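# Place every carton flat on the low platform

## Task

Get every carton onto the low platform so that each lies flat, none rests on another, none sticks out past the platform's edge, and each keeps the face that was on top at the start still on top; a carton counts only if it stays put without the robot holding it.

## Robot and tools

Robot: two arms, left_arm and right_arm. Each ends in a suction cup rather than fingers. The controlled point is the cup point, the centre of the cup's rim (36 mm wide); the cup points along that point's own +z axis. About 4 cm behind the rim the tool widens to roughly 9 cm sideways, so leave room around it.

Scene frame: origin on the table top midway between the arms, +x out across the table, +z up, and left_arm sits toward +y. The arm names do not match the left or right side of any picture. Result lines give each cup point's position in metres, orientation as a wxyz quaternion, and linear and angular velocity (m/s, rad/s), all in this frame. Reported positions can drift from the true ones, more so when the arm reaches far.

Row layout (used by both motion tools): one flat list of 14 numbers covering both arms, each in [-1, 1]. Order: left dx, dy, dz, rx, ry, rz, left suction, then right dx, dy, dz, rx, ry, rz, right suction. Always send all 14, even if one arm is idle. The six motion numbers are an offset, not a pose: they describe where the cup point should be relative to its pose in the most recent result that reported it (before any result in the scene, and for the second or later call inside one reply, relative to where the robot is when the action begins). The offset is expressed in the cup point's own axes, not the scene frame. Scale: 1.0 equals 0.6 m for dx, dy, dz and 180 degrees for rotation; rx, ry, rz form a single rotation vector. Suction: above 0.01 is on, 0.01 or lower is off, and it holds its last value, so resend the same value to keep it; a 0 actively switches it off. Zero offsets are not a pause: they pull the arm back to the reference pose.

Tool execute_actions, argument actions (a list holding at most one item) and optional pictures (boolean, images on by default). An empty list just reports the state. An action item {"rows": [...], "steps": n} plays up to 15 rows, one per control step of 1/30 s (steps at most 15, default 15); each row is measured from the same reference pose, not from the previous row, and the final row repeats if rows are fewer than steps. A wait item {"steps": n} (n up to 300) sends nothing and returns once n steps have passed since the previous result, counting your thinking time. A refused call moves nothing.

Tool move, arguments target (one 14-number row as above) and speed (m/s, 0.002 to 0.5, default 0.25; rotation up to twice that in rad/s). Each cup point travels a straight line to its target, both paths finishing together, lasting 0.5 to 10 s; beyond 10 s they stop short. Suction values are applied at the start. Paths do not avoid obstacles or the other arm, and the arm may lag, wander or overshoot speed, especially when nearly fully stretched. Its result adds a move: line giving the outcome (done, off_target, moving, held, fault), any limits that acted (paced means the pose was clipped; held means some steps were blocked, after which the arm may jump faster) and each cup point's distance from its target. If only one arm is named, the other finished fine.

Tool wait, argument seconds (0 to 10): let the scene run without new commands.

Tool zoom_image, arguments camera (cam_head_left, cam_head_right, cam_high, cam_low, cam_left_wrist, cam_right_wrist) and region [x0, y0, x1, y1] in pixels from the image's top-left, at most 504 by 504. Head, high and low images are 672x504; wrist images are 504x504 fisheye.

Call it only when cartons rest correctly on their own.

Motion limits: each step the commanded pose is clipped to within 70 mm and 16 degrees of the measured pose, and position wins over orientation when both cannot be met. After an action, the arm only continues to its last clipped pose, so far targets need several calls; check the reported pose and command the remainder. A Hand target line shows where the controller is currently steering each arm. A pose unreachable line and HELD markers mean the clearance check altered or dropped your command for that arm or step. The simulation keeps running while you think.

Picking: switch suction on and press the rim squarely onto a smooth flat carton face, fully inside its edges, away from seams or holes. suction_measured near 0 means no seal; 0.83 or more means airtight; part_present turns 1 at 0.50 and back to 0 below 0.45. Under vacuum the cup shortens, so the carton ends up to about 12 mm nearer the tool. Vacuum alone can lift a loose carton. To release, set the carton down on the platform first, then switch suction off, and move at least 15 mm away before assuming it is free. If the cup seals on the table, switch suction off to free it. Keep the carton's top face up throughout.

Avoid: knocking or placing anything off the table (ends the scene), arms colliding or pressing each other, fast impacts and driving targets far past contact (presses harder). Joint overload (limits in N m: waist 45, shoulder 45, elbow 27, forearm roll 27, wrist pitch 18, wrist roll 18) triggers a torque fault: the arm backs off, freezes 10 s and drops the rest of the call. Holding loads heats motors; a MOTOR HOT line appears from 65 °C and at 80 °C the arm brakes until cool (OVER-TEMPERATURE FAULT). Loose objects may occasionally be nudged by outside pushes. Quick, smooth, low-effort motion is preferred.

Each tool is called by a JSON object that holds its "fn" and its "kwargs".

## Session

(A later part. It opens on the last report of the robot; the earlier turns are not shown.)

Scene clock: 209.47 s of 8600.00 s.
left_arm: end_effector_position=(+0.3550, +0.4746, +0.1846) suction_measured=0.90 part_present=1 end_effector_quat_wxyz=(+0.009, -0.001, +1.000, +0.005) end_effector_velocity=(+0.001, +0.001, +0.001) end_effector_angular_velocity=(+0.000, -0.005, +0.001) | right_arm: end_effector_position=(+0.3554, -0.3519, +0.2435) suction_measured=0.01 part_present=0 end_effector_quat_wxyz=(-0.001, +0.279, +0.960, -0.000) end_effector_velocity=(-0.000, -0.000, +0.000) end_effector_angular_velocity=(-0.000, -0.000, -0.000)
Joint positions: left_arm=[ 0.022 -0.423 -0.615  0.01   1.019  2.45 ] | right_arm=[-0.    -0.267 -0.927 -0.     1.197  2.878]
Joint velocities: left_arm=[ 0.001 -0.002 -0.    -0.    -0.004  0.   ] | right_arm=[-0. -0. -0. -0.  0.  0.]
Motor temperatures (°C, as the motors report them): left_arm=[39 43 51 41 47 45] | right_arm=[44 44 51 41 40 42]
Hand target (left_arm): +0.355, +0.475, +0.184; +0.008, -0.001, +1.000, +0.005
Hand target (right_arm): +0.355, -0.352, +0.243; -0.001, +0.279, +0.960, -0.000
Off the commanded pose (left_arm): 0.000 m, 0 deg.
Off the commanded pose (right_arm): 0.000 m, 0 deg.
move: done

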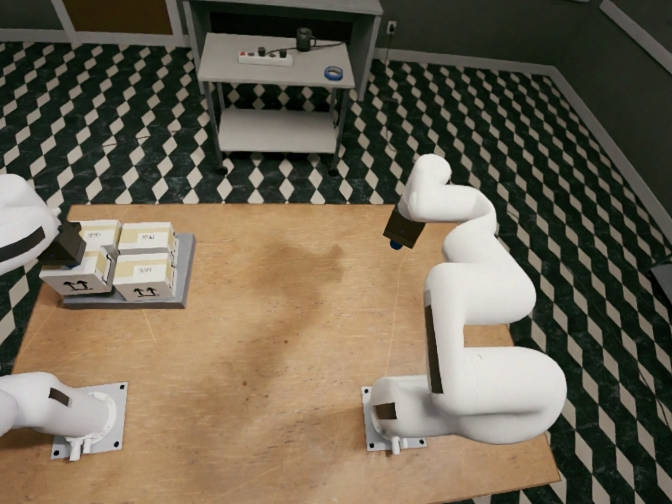

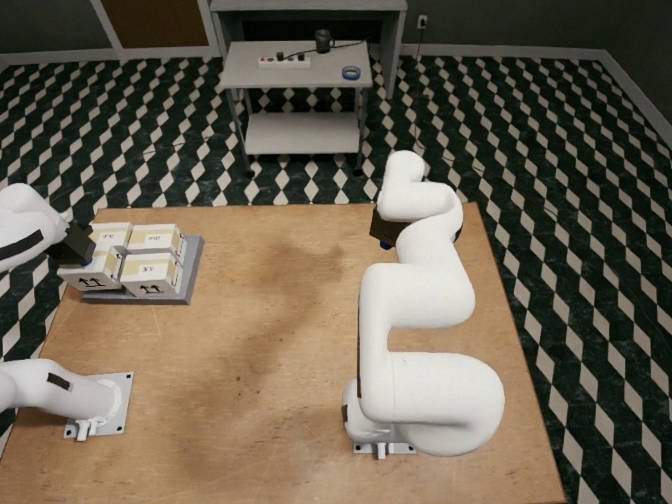

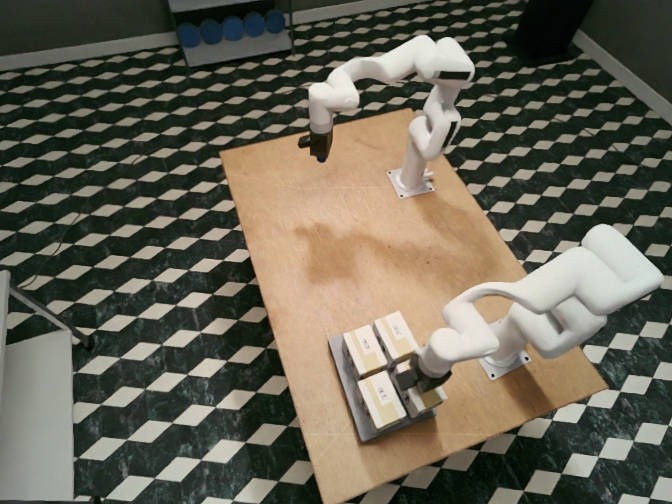

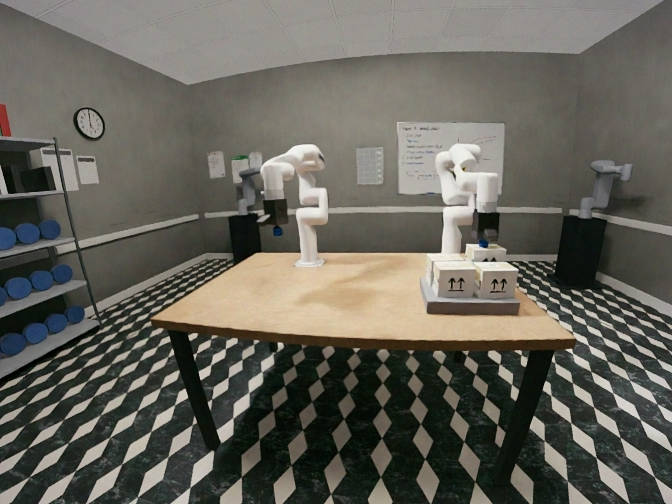

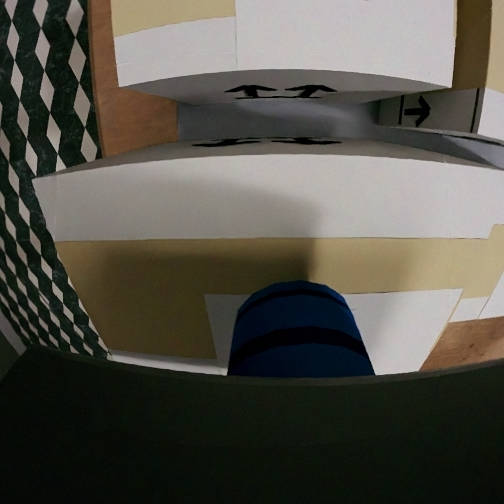

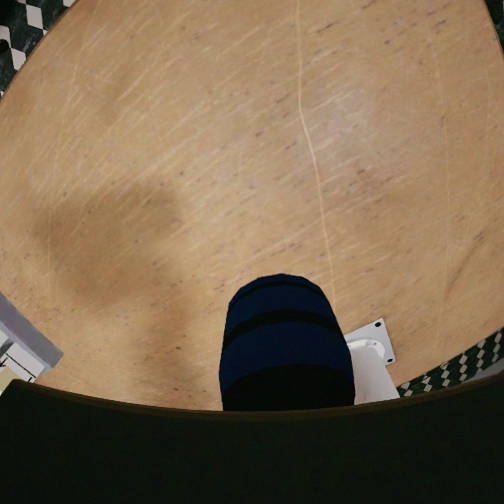

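{"fn": "move", "kwargs": {"target": [-0.017,-0.012,0.055,0,0,0,1,0,0,0,0,0,0,0], "speed": 0.025}}

{"fn": "move", "kwargs": {"target": [0,0,0.017,0,0,0,1,0,0,0,0,0,0,0], "speed": 0.015}}

{"fn": "zoom_image", "kwargs": {"camera": "cam_high", "region": [310, 290, 490, 460]}}

{"fn": "zoom_image", "kwargs": {"camera": "cam_head_left", "region": [30, 200, 230, 330]}}

Scene clock: 216.07 s of 8600.00 s.
left_arm: end_effector_position=(+0.3658, +0.4675, +0.1517) suction_measured=0.90 part_present=1 end_effector_quat_wxyz=(+0.009, -0.001, +1.000, +0.005) end_effector_velocity=(+0.001, -0.000, +0.001) end_effector_angular_velocity=(+0.000, -0.004, +0.000) | right_arm: end_effector_position=(+0.3554, -0.3519, +0.2435) suction_measured=0.01 part_present=0 end_effector_quat_wxyz=(-0.001, +0.279, +0.960, -0.000) end_effector_velocity=(+0.000, +0.000, -0.000) end_effector_angular_velocity=(-0.000, -0.000, +0.000)
Joint positions: left_arm=[-0.    -0.336 -0.586  0.011  0.904  2.427] | right_arm=[-0.    -0.267 -0.927 -0.     1.197  2.878]
Joint velocities: left_arm=[-0.    -0.    -0.002  0.    -0.002 -0.001] | right_arm=[ 0.  0.  0. -0. -0. -0.]
Motor temperatures (°C, as the motors report them): left_arm=[39 43 51 41 47 45] | right_arm=[44 44 51 41 40 42]
Hand target (left_arm): +0.366, +0.468, +0.152; +0.009, -0.001, +1.000, +0.005
Hand target (right_arm): +0.355, -0.352, +0.243; -0.001, +0.279, +0.960, -0.000
Off the commanded pose (left_arm): 0.000 m, 0 deg.
Off the commanded pose (right_arm): 0.000 m, 0 deg.
After step 90, 1.93 s passed at rest.
move: done

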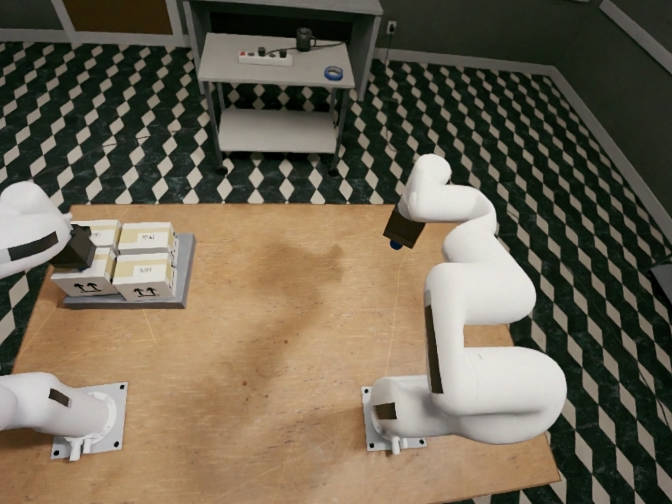

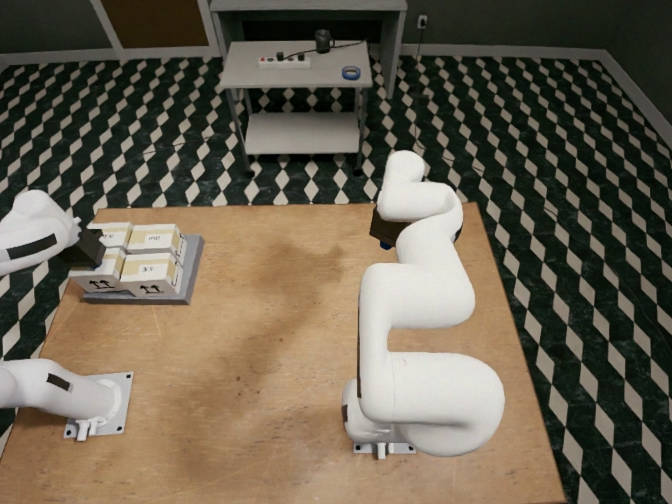

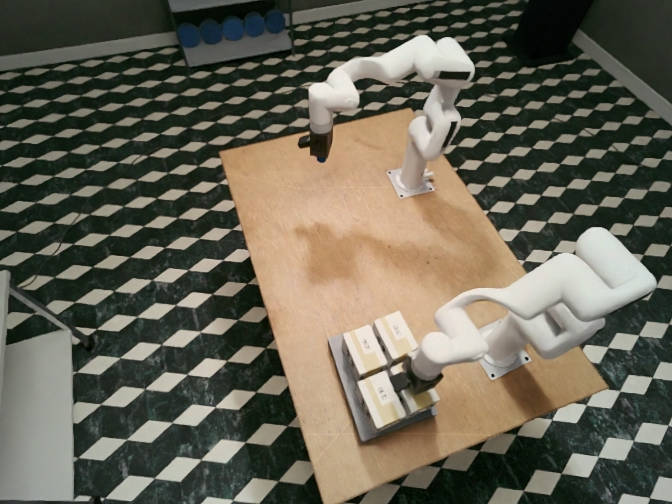

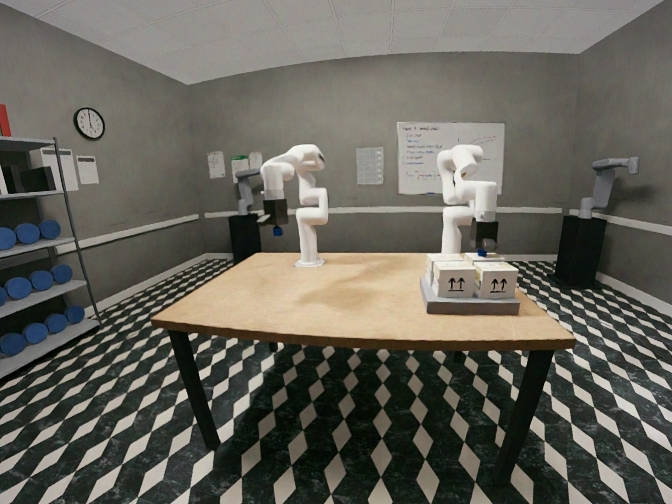

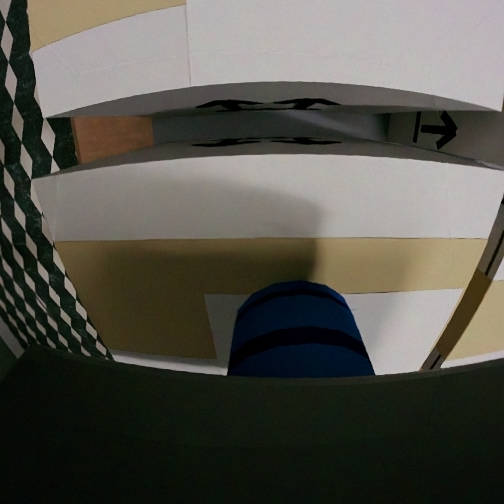

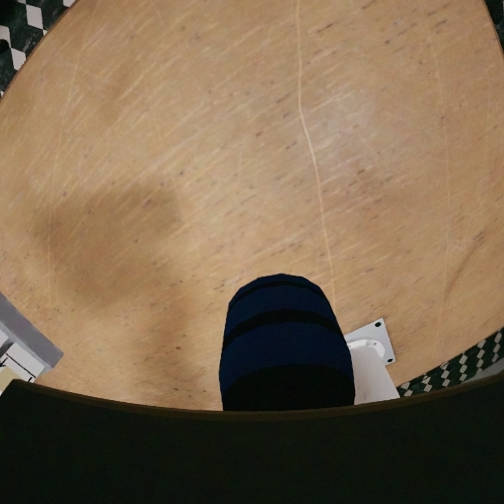

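Scene clock: 216.97 s of 8600.00 s.
left_arm: end_effector_position=(+0.3668, +0.4676, +0.1430) suction_measured=0.90 part_present=1 end_effector_quat_wxyz=(+0.010, -0.001, +1.000, +0.005) end_effector_velocity=(+0.000, +0.000, -0.001) end_effector_angular_velocity=(+0.000, -0.002, +0.000) | right_arm: end_effector_position=(+0.3554, -0.3519, +0.2435) suction_measured=0.01 part_present=0 end_effector_quat_wxyz=(-0.001, +0.279, +0.960, -0.000) end_effector_velocity=(+0.000, +0.000, +0.000) end_effector_angular_velocity=(-0.000, -0.000, +0.001)
Joint positions: left_arm=[ 0.    -0.32  -0.573  0.011  0.871  2.426] | right_arm=[-0.    -0.267 -0.927 -0.     1.197  2.878]
Joint velocities: left_arm=[ 0.     0.001  0.002  0.    -0.005 -0.   ] | right_arm=[ 0.  0. -0. -0. -0. -0.]
Motor temperatures (°C, as the motors report them): left_arm=[39 43 51 41 47 45] | right_arm=[44 44 51 41 40 42]
Hand target (left_arm): +0.366, +0.468, +0.142; +0.009, -0.001, +1.000, +0.005
Hand target (right_arm): +0.355, -0.352, +0.243; -0.001, +0.279, +0.960, -0.000
Off the commanded pose (left_arm): 0.002 m, 0 deg.
Off the commanded pose (right_arm): 0.000 m, 0 deg.
move: done

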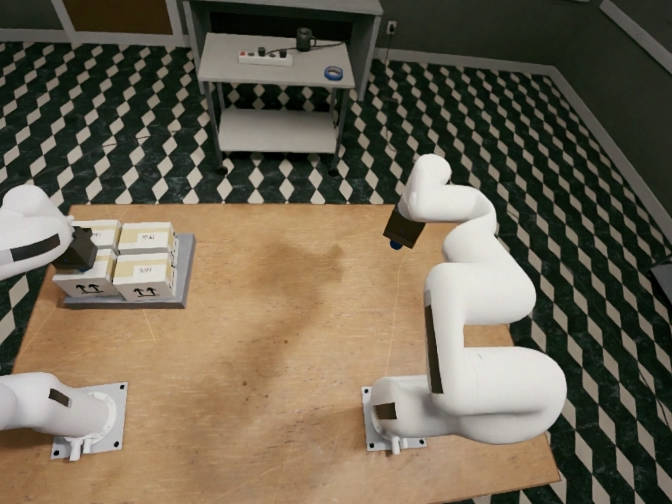

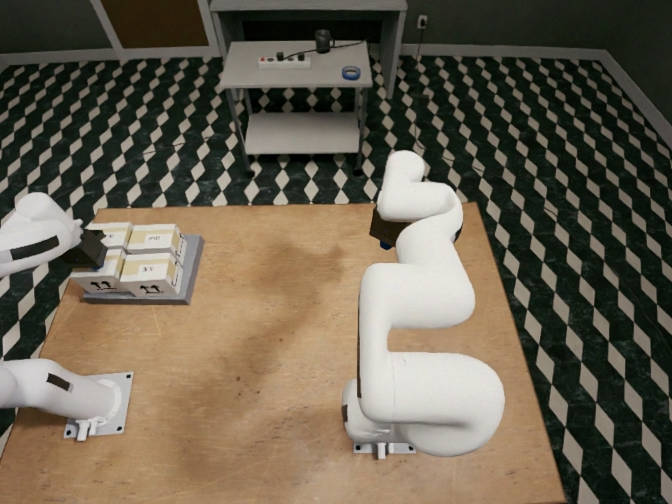

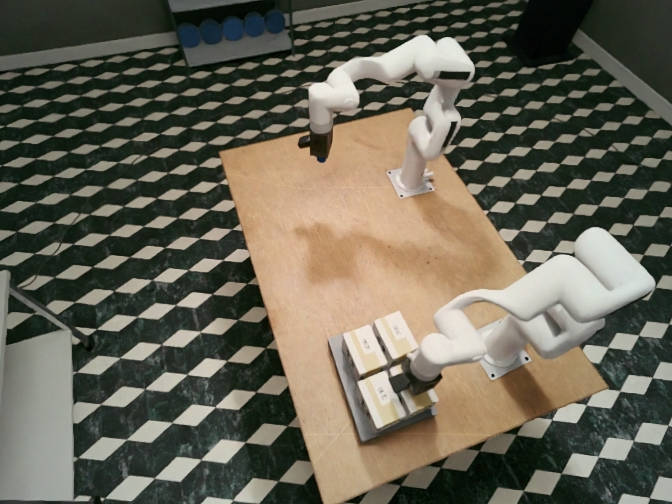

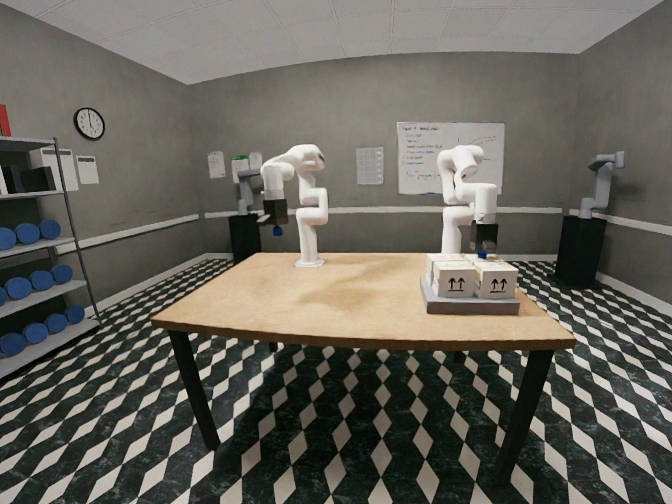

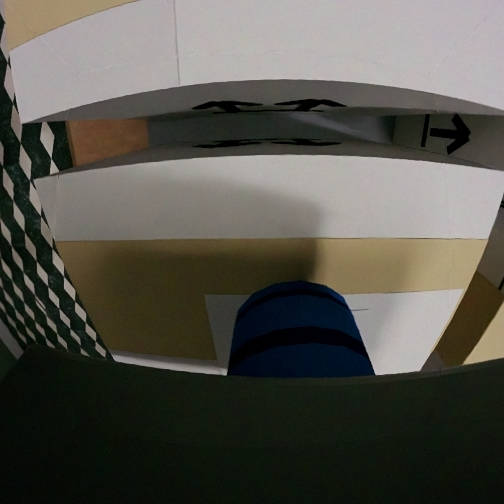

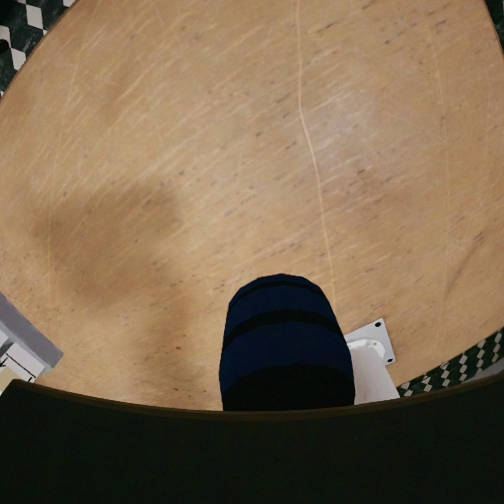

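Region (310, 290, 490, 460) of cam_high's 672x504 image, scaled by 2.800, with more detail than that image has.

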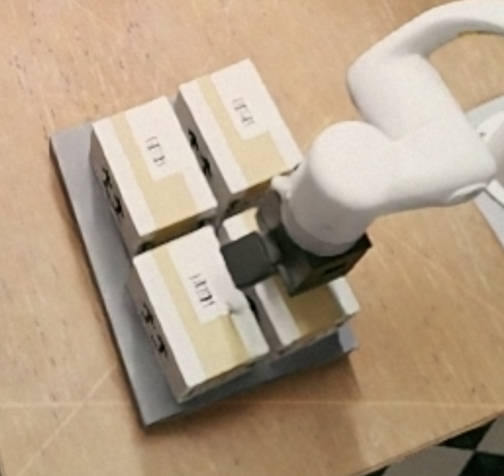

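Region (30, 200, 230, 330) of cam_head_left's 672x504 image, scaled by 2.520, with more detail than that image has; it fills the top 328 rows of this view, and the rest is white.

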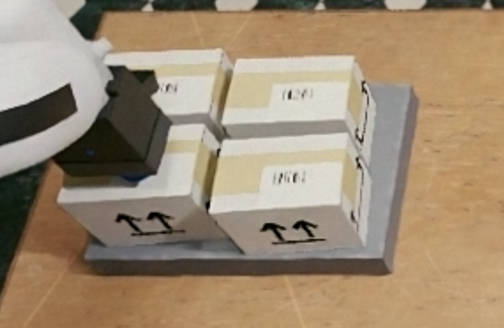

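{"fn": "execute_actions", "kwargs": {"actions": [{"rows":[[0,0,0,0,0,0,0,0,0,0,0,0,0,0]],"steps":6}], "pictures": false}}

{"fn": "move", "kwargs": {"target": [0,0.1,-0.2,0,0,0,0,0,0,0,0,0,0,0], "speed": 0.15}}

{"fn": "zoom_image", "kwargs": {"camera": "cam_high", "region": [310, 290, 490, 460]}}

{"fn": "zoom_image", "kwargs": {"camera": "cam_low", "region": [400, 210, 560, 325]}}

Scene clock: 222.77 s of 8600.00 s.
left_arm: end_effector_position=(+0.3662, +0.4676, +0.1422) suction_measured=0.00 part_present=0 end_effector_quat_wxyz=(+0.009, -0.001, +1.000, +0.005) end_effector_velocity=(+0.001, +0.000, +0.001) end_effector_angular_velocity=(+0.000, -0.002, +0.001) | right_arm: end_effector_position=(+0.3554, -0.3519, +0.2435) suction_measured=0.01 part_present=0 end_effector_quat_wxyz=(-0.001, +0.279, +0.960, -0.000) end_effector_velocity=(-0.000, -0.000, +0.000) end_effector_angular_velocity=(-0.000, +0.000, +0.000)
Joint positions: left_arm=[ 0.    -0.319 -0.571  0.011  0.871  2.426] | right_arm=[-0.    -0.267 -0.927 -0.     1.197  2.878]
Joint velocities: left_arm=[ 0.001 -0.001 -0.001 -0.     0.001  0.   ] | right_arm=[-0.     0.    -0.    -0.     0.001 -0.   ]
Motor temperatures (°C, as the motors report them): left_arm=[39 42 49 41 47 45] | right_arm=[44 44 51 41 40 42]
Hand target (left_arm): +0.367, +0.468, +0.143; +0.010, -0.001, +1.000, +0.005
Hand target (right_arm): +0.355, -0.352, +0.243; -0.001, +0.279, +0.960, -0.000
Off the commanded pose (left_arm): 0.001 m, 0 deg.
Off the commanded pose (right_arm): 0.000 m, 0 deg.
Steps of this call (steps 1 to 90: nothing new was sent; then 2.60 s passed at rest; steps 91 to 96: all 6 steps of this action). Readings (end_effector_position | what the end effector reports):
91: left_arm (+0.3661, +0.4676, +0.1417) | right_arm (+0.3554, -0.3519, +0.2435) | left_arm suction_measured=0.85 part_present=1 | right_arm suction_measured=0.01 part_present=0
92: left_arm (+0.3661, +0.4676, +0.1419) | right_arm (+0.3554, -0.3519, +0.2435) | left_arm suction_measured=0.44 part_present=0 | right_arm suction_measured=0.01 part_present=0
94: left_arm (+0.3661, +0.4676, +0.1421) | right_arm (+0.3554, -0.3519, +0.2435) | left_arm suction_measured=0.00 part_present=0 | right_arm suction_measured=0.01 part_present=0
96: the state above

Scene clock: 224.27 s of 8600.00 s.
left_arm: end_effector_position=(+0.3637, +0.5271, +0.2622) suction_measured=0.00 part_present=0 end_effector_quat_wxyz=(+0.008, -0.002, +1.000, +0.006) end_effector_velocity=(+0.001, +0.001, +0.003) end_effector_angular_velocity=(+0.001, -0.005, +0.001) | right_arm: end_effector_position=(+0.3554, -0.3519, +0.2435) suction_measured=0.01 part_present=0 end_effector_quat_wxyz=(-0.001, +0.279, +0.960, -0.000) end_effector_velocity=(+0.000, -0.000, +0.000) end_effector_angular_velocity=(-0.000, -0.000, +0.001)
Joint positions: left_arm=[ 0.164 -0.415 -0.847  0.008  1.243  2.594] | right_arm=[-0.    -0.267 -0.927 -0.     1.197  2.878]
Joint velocities: left_arm=[ 0.003 -0.001 -0.007 -0.     0.003  0.002] | right_arm=[-0.    -0.     0.    -0.    -0.    -0.001]
Motor temperatures (°C, as the motors report them): left_arm=[39 42 49 41 47 45] | right_arm=[44 44 51 41 40 42]
Hand target (left_arm): +0.364, +0.527, +0.263; +0.009, -0.002, +1.000, +0.006
Hand target (right_arm): +0.355, -0.352, +0.243; -0.001, +0.279, +0.960, -0.000
Off the commanded pose (left_arm): 0.001 m, 0 deg.
Off the commanded pose (right_arm): 0.000 m, 0 deg.
move: done

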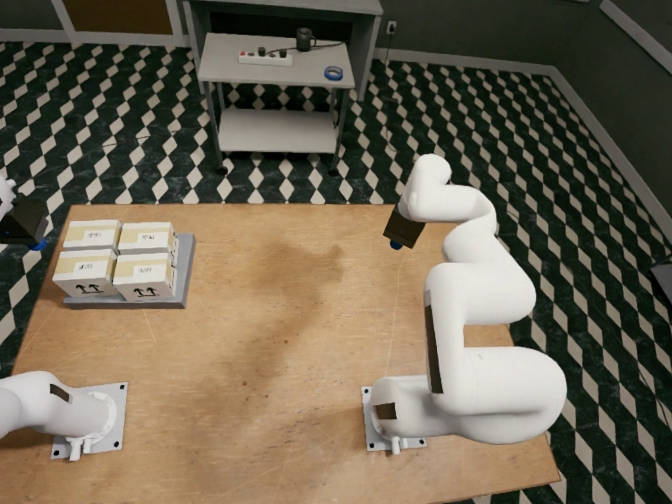

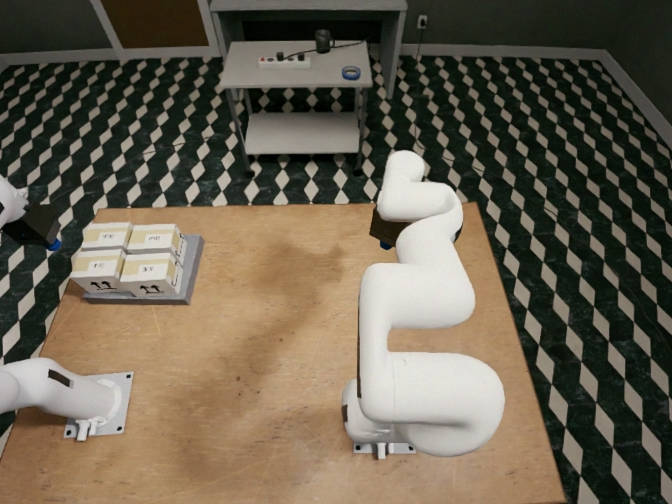

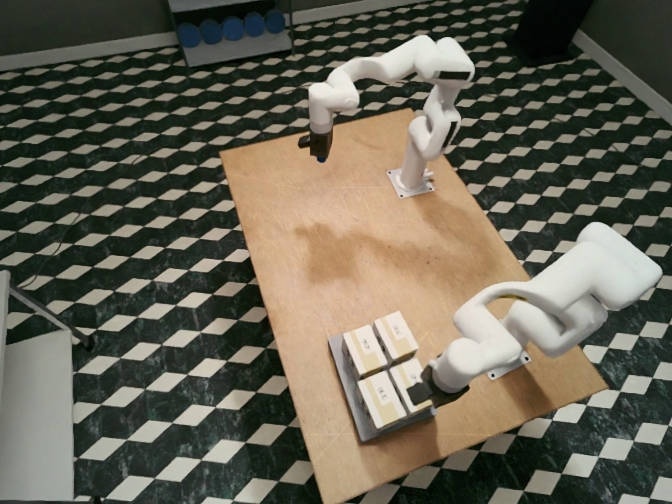

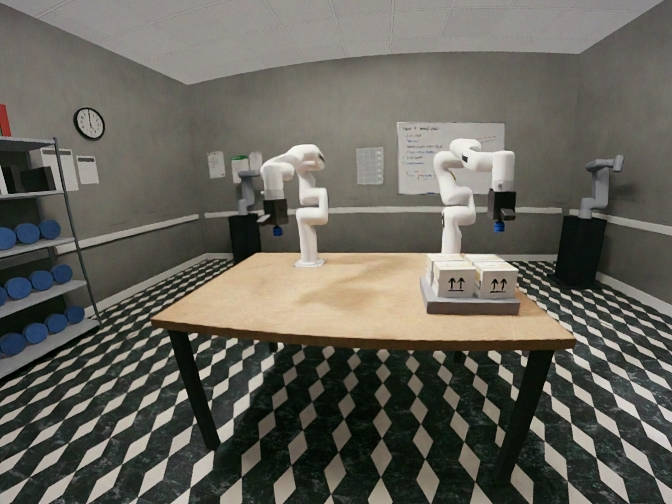

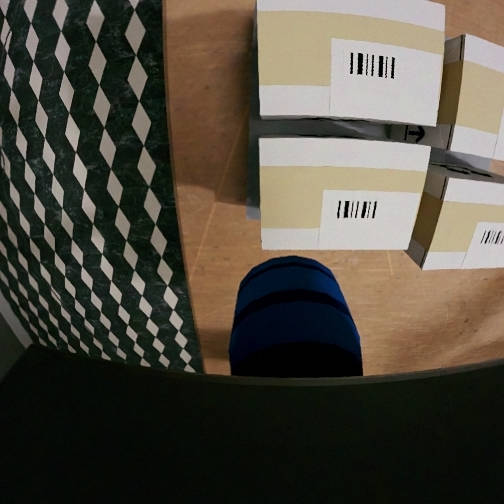

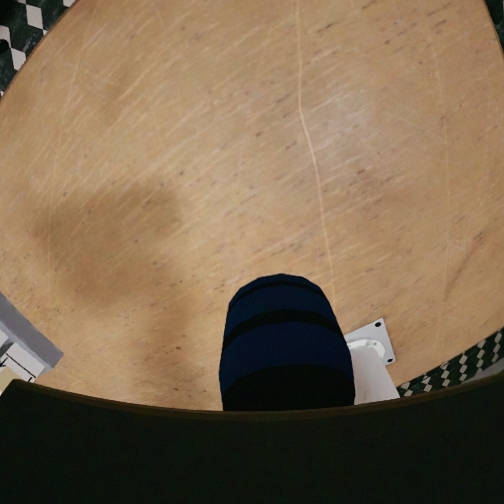

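Region (310, 290, 490, 460) of cam_high's 672x504 image, scaled by 2.800, with more detail than that image has.

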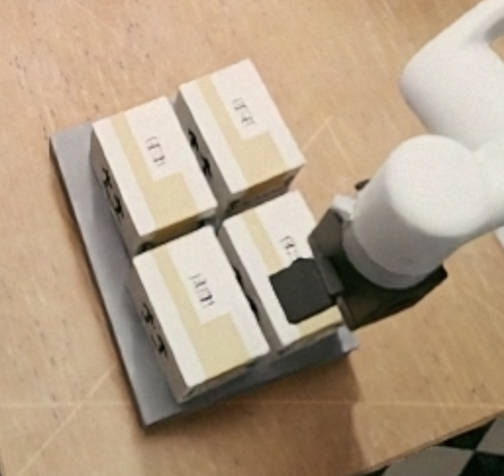

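Region (400, 210, 560, 325) of cam_low's 672x504 image, scaled by 3.150, with more detail than that image has; it fills the top 362 rows of this view, and the rest is white.

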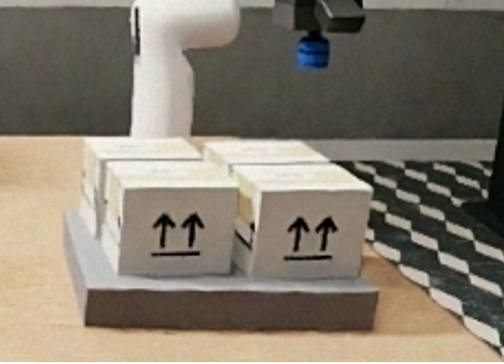

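{"fn": "finished_scene", "kwargs": {"scene": 1}}

The scene is finished: the task was done.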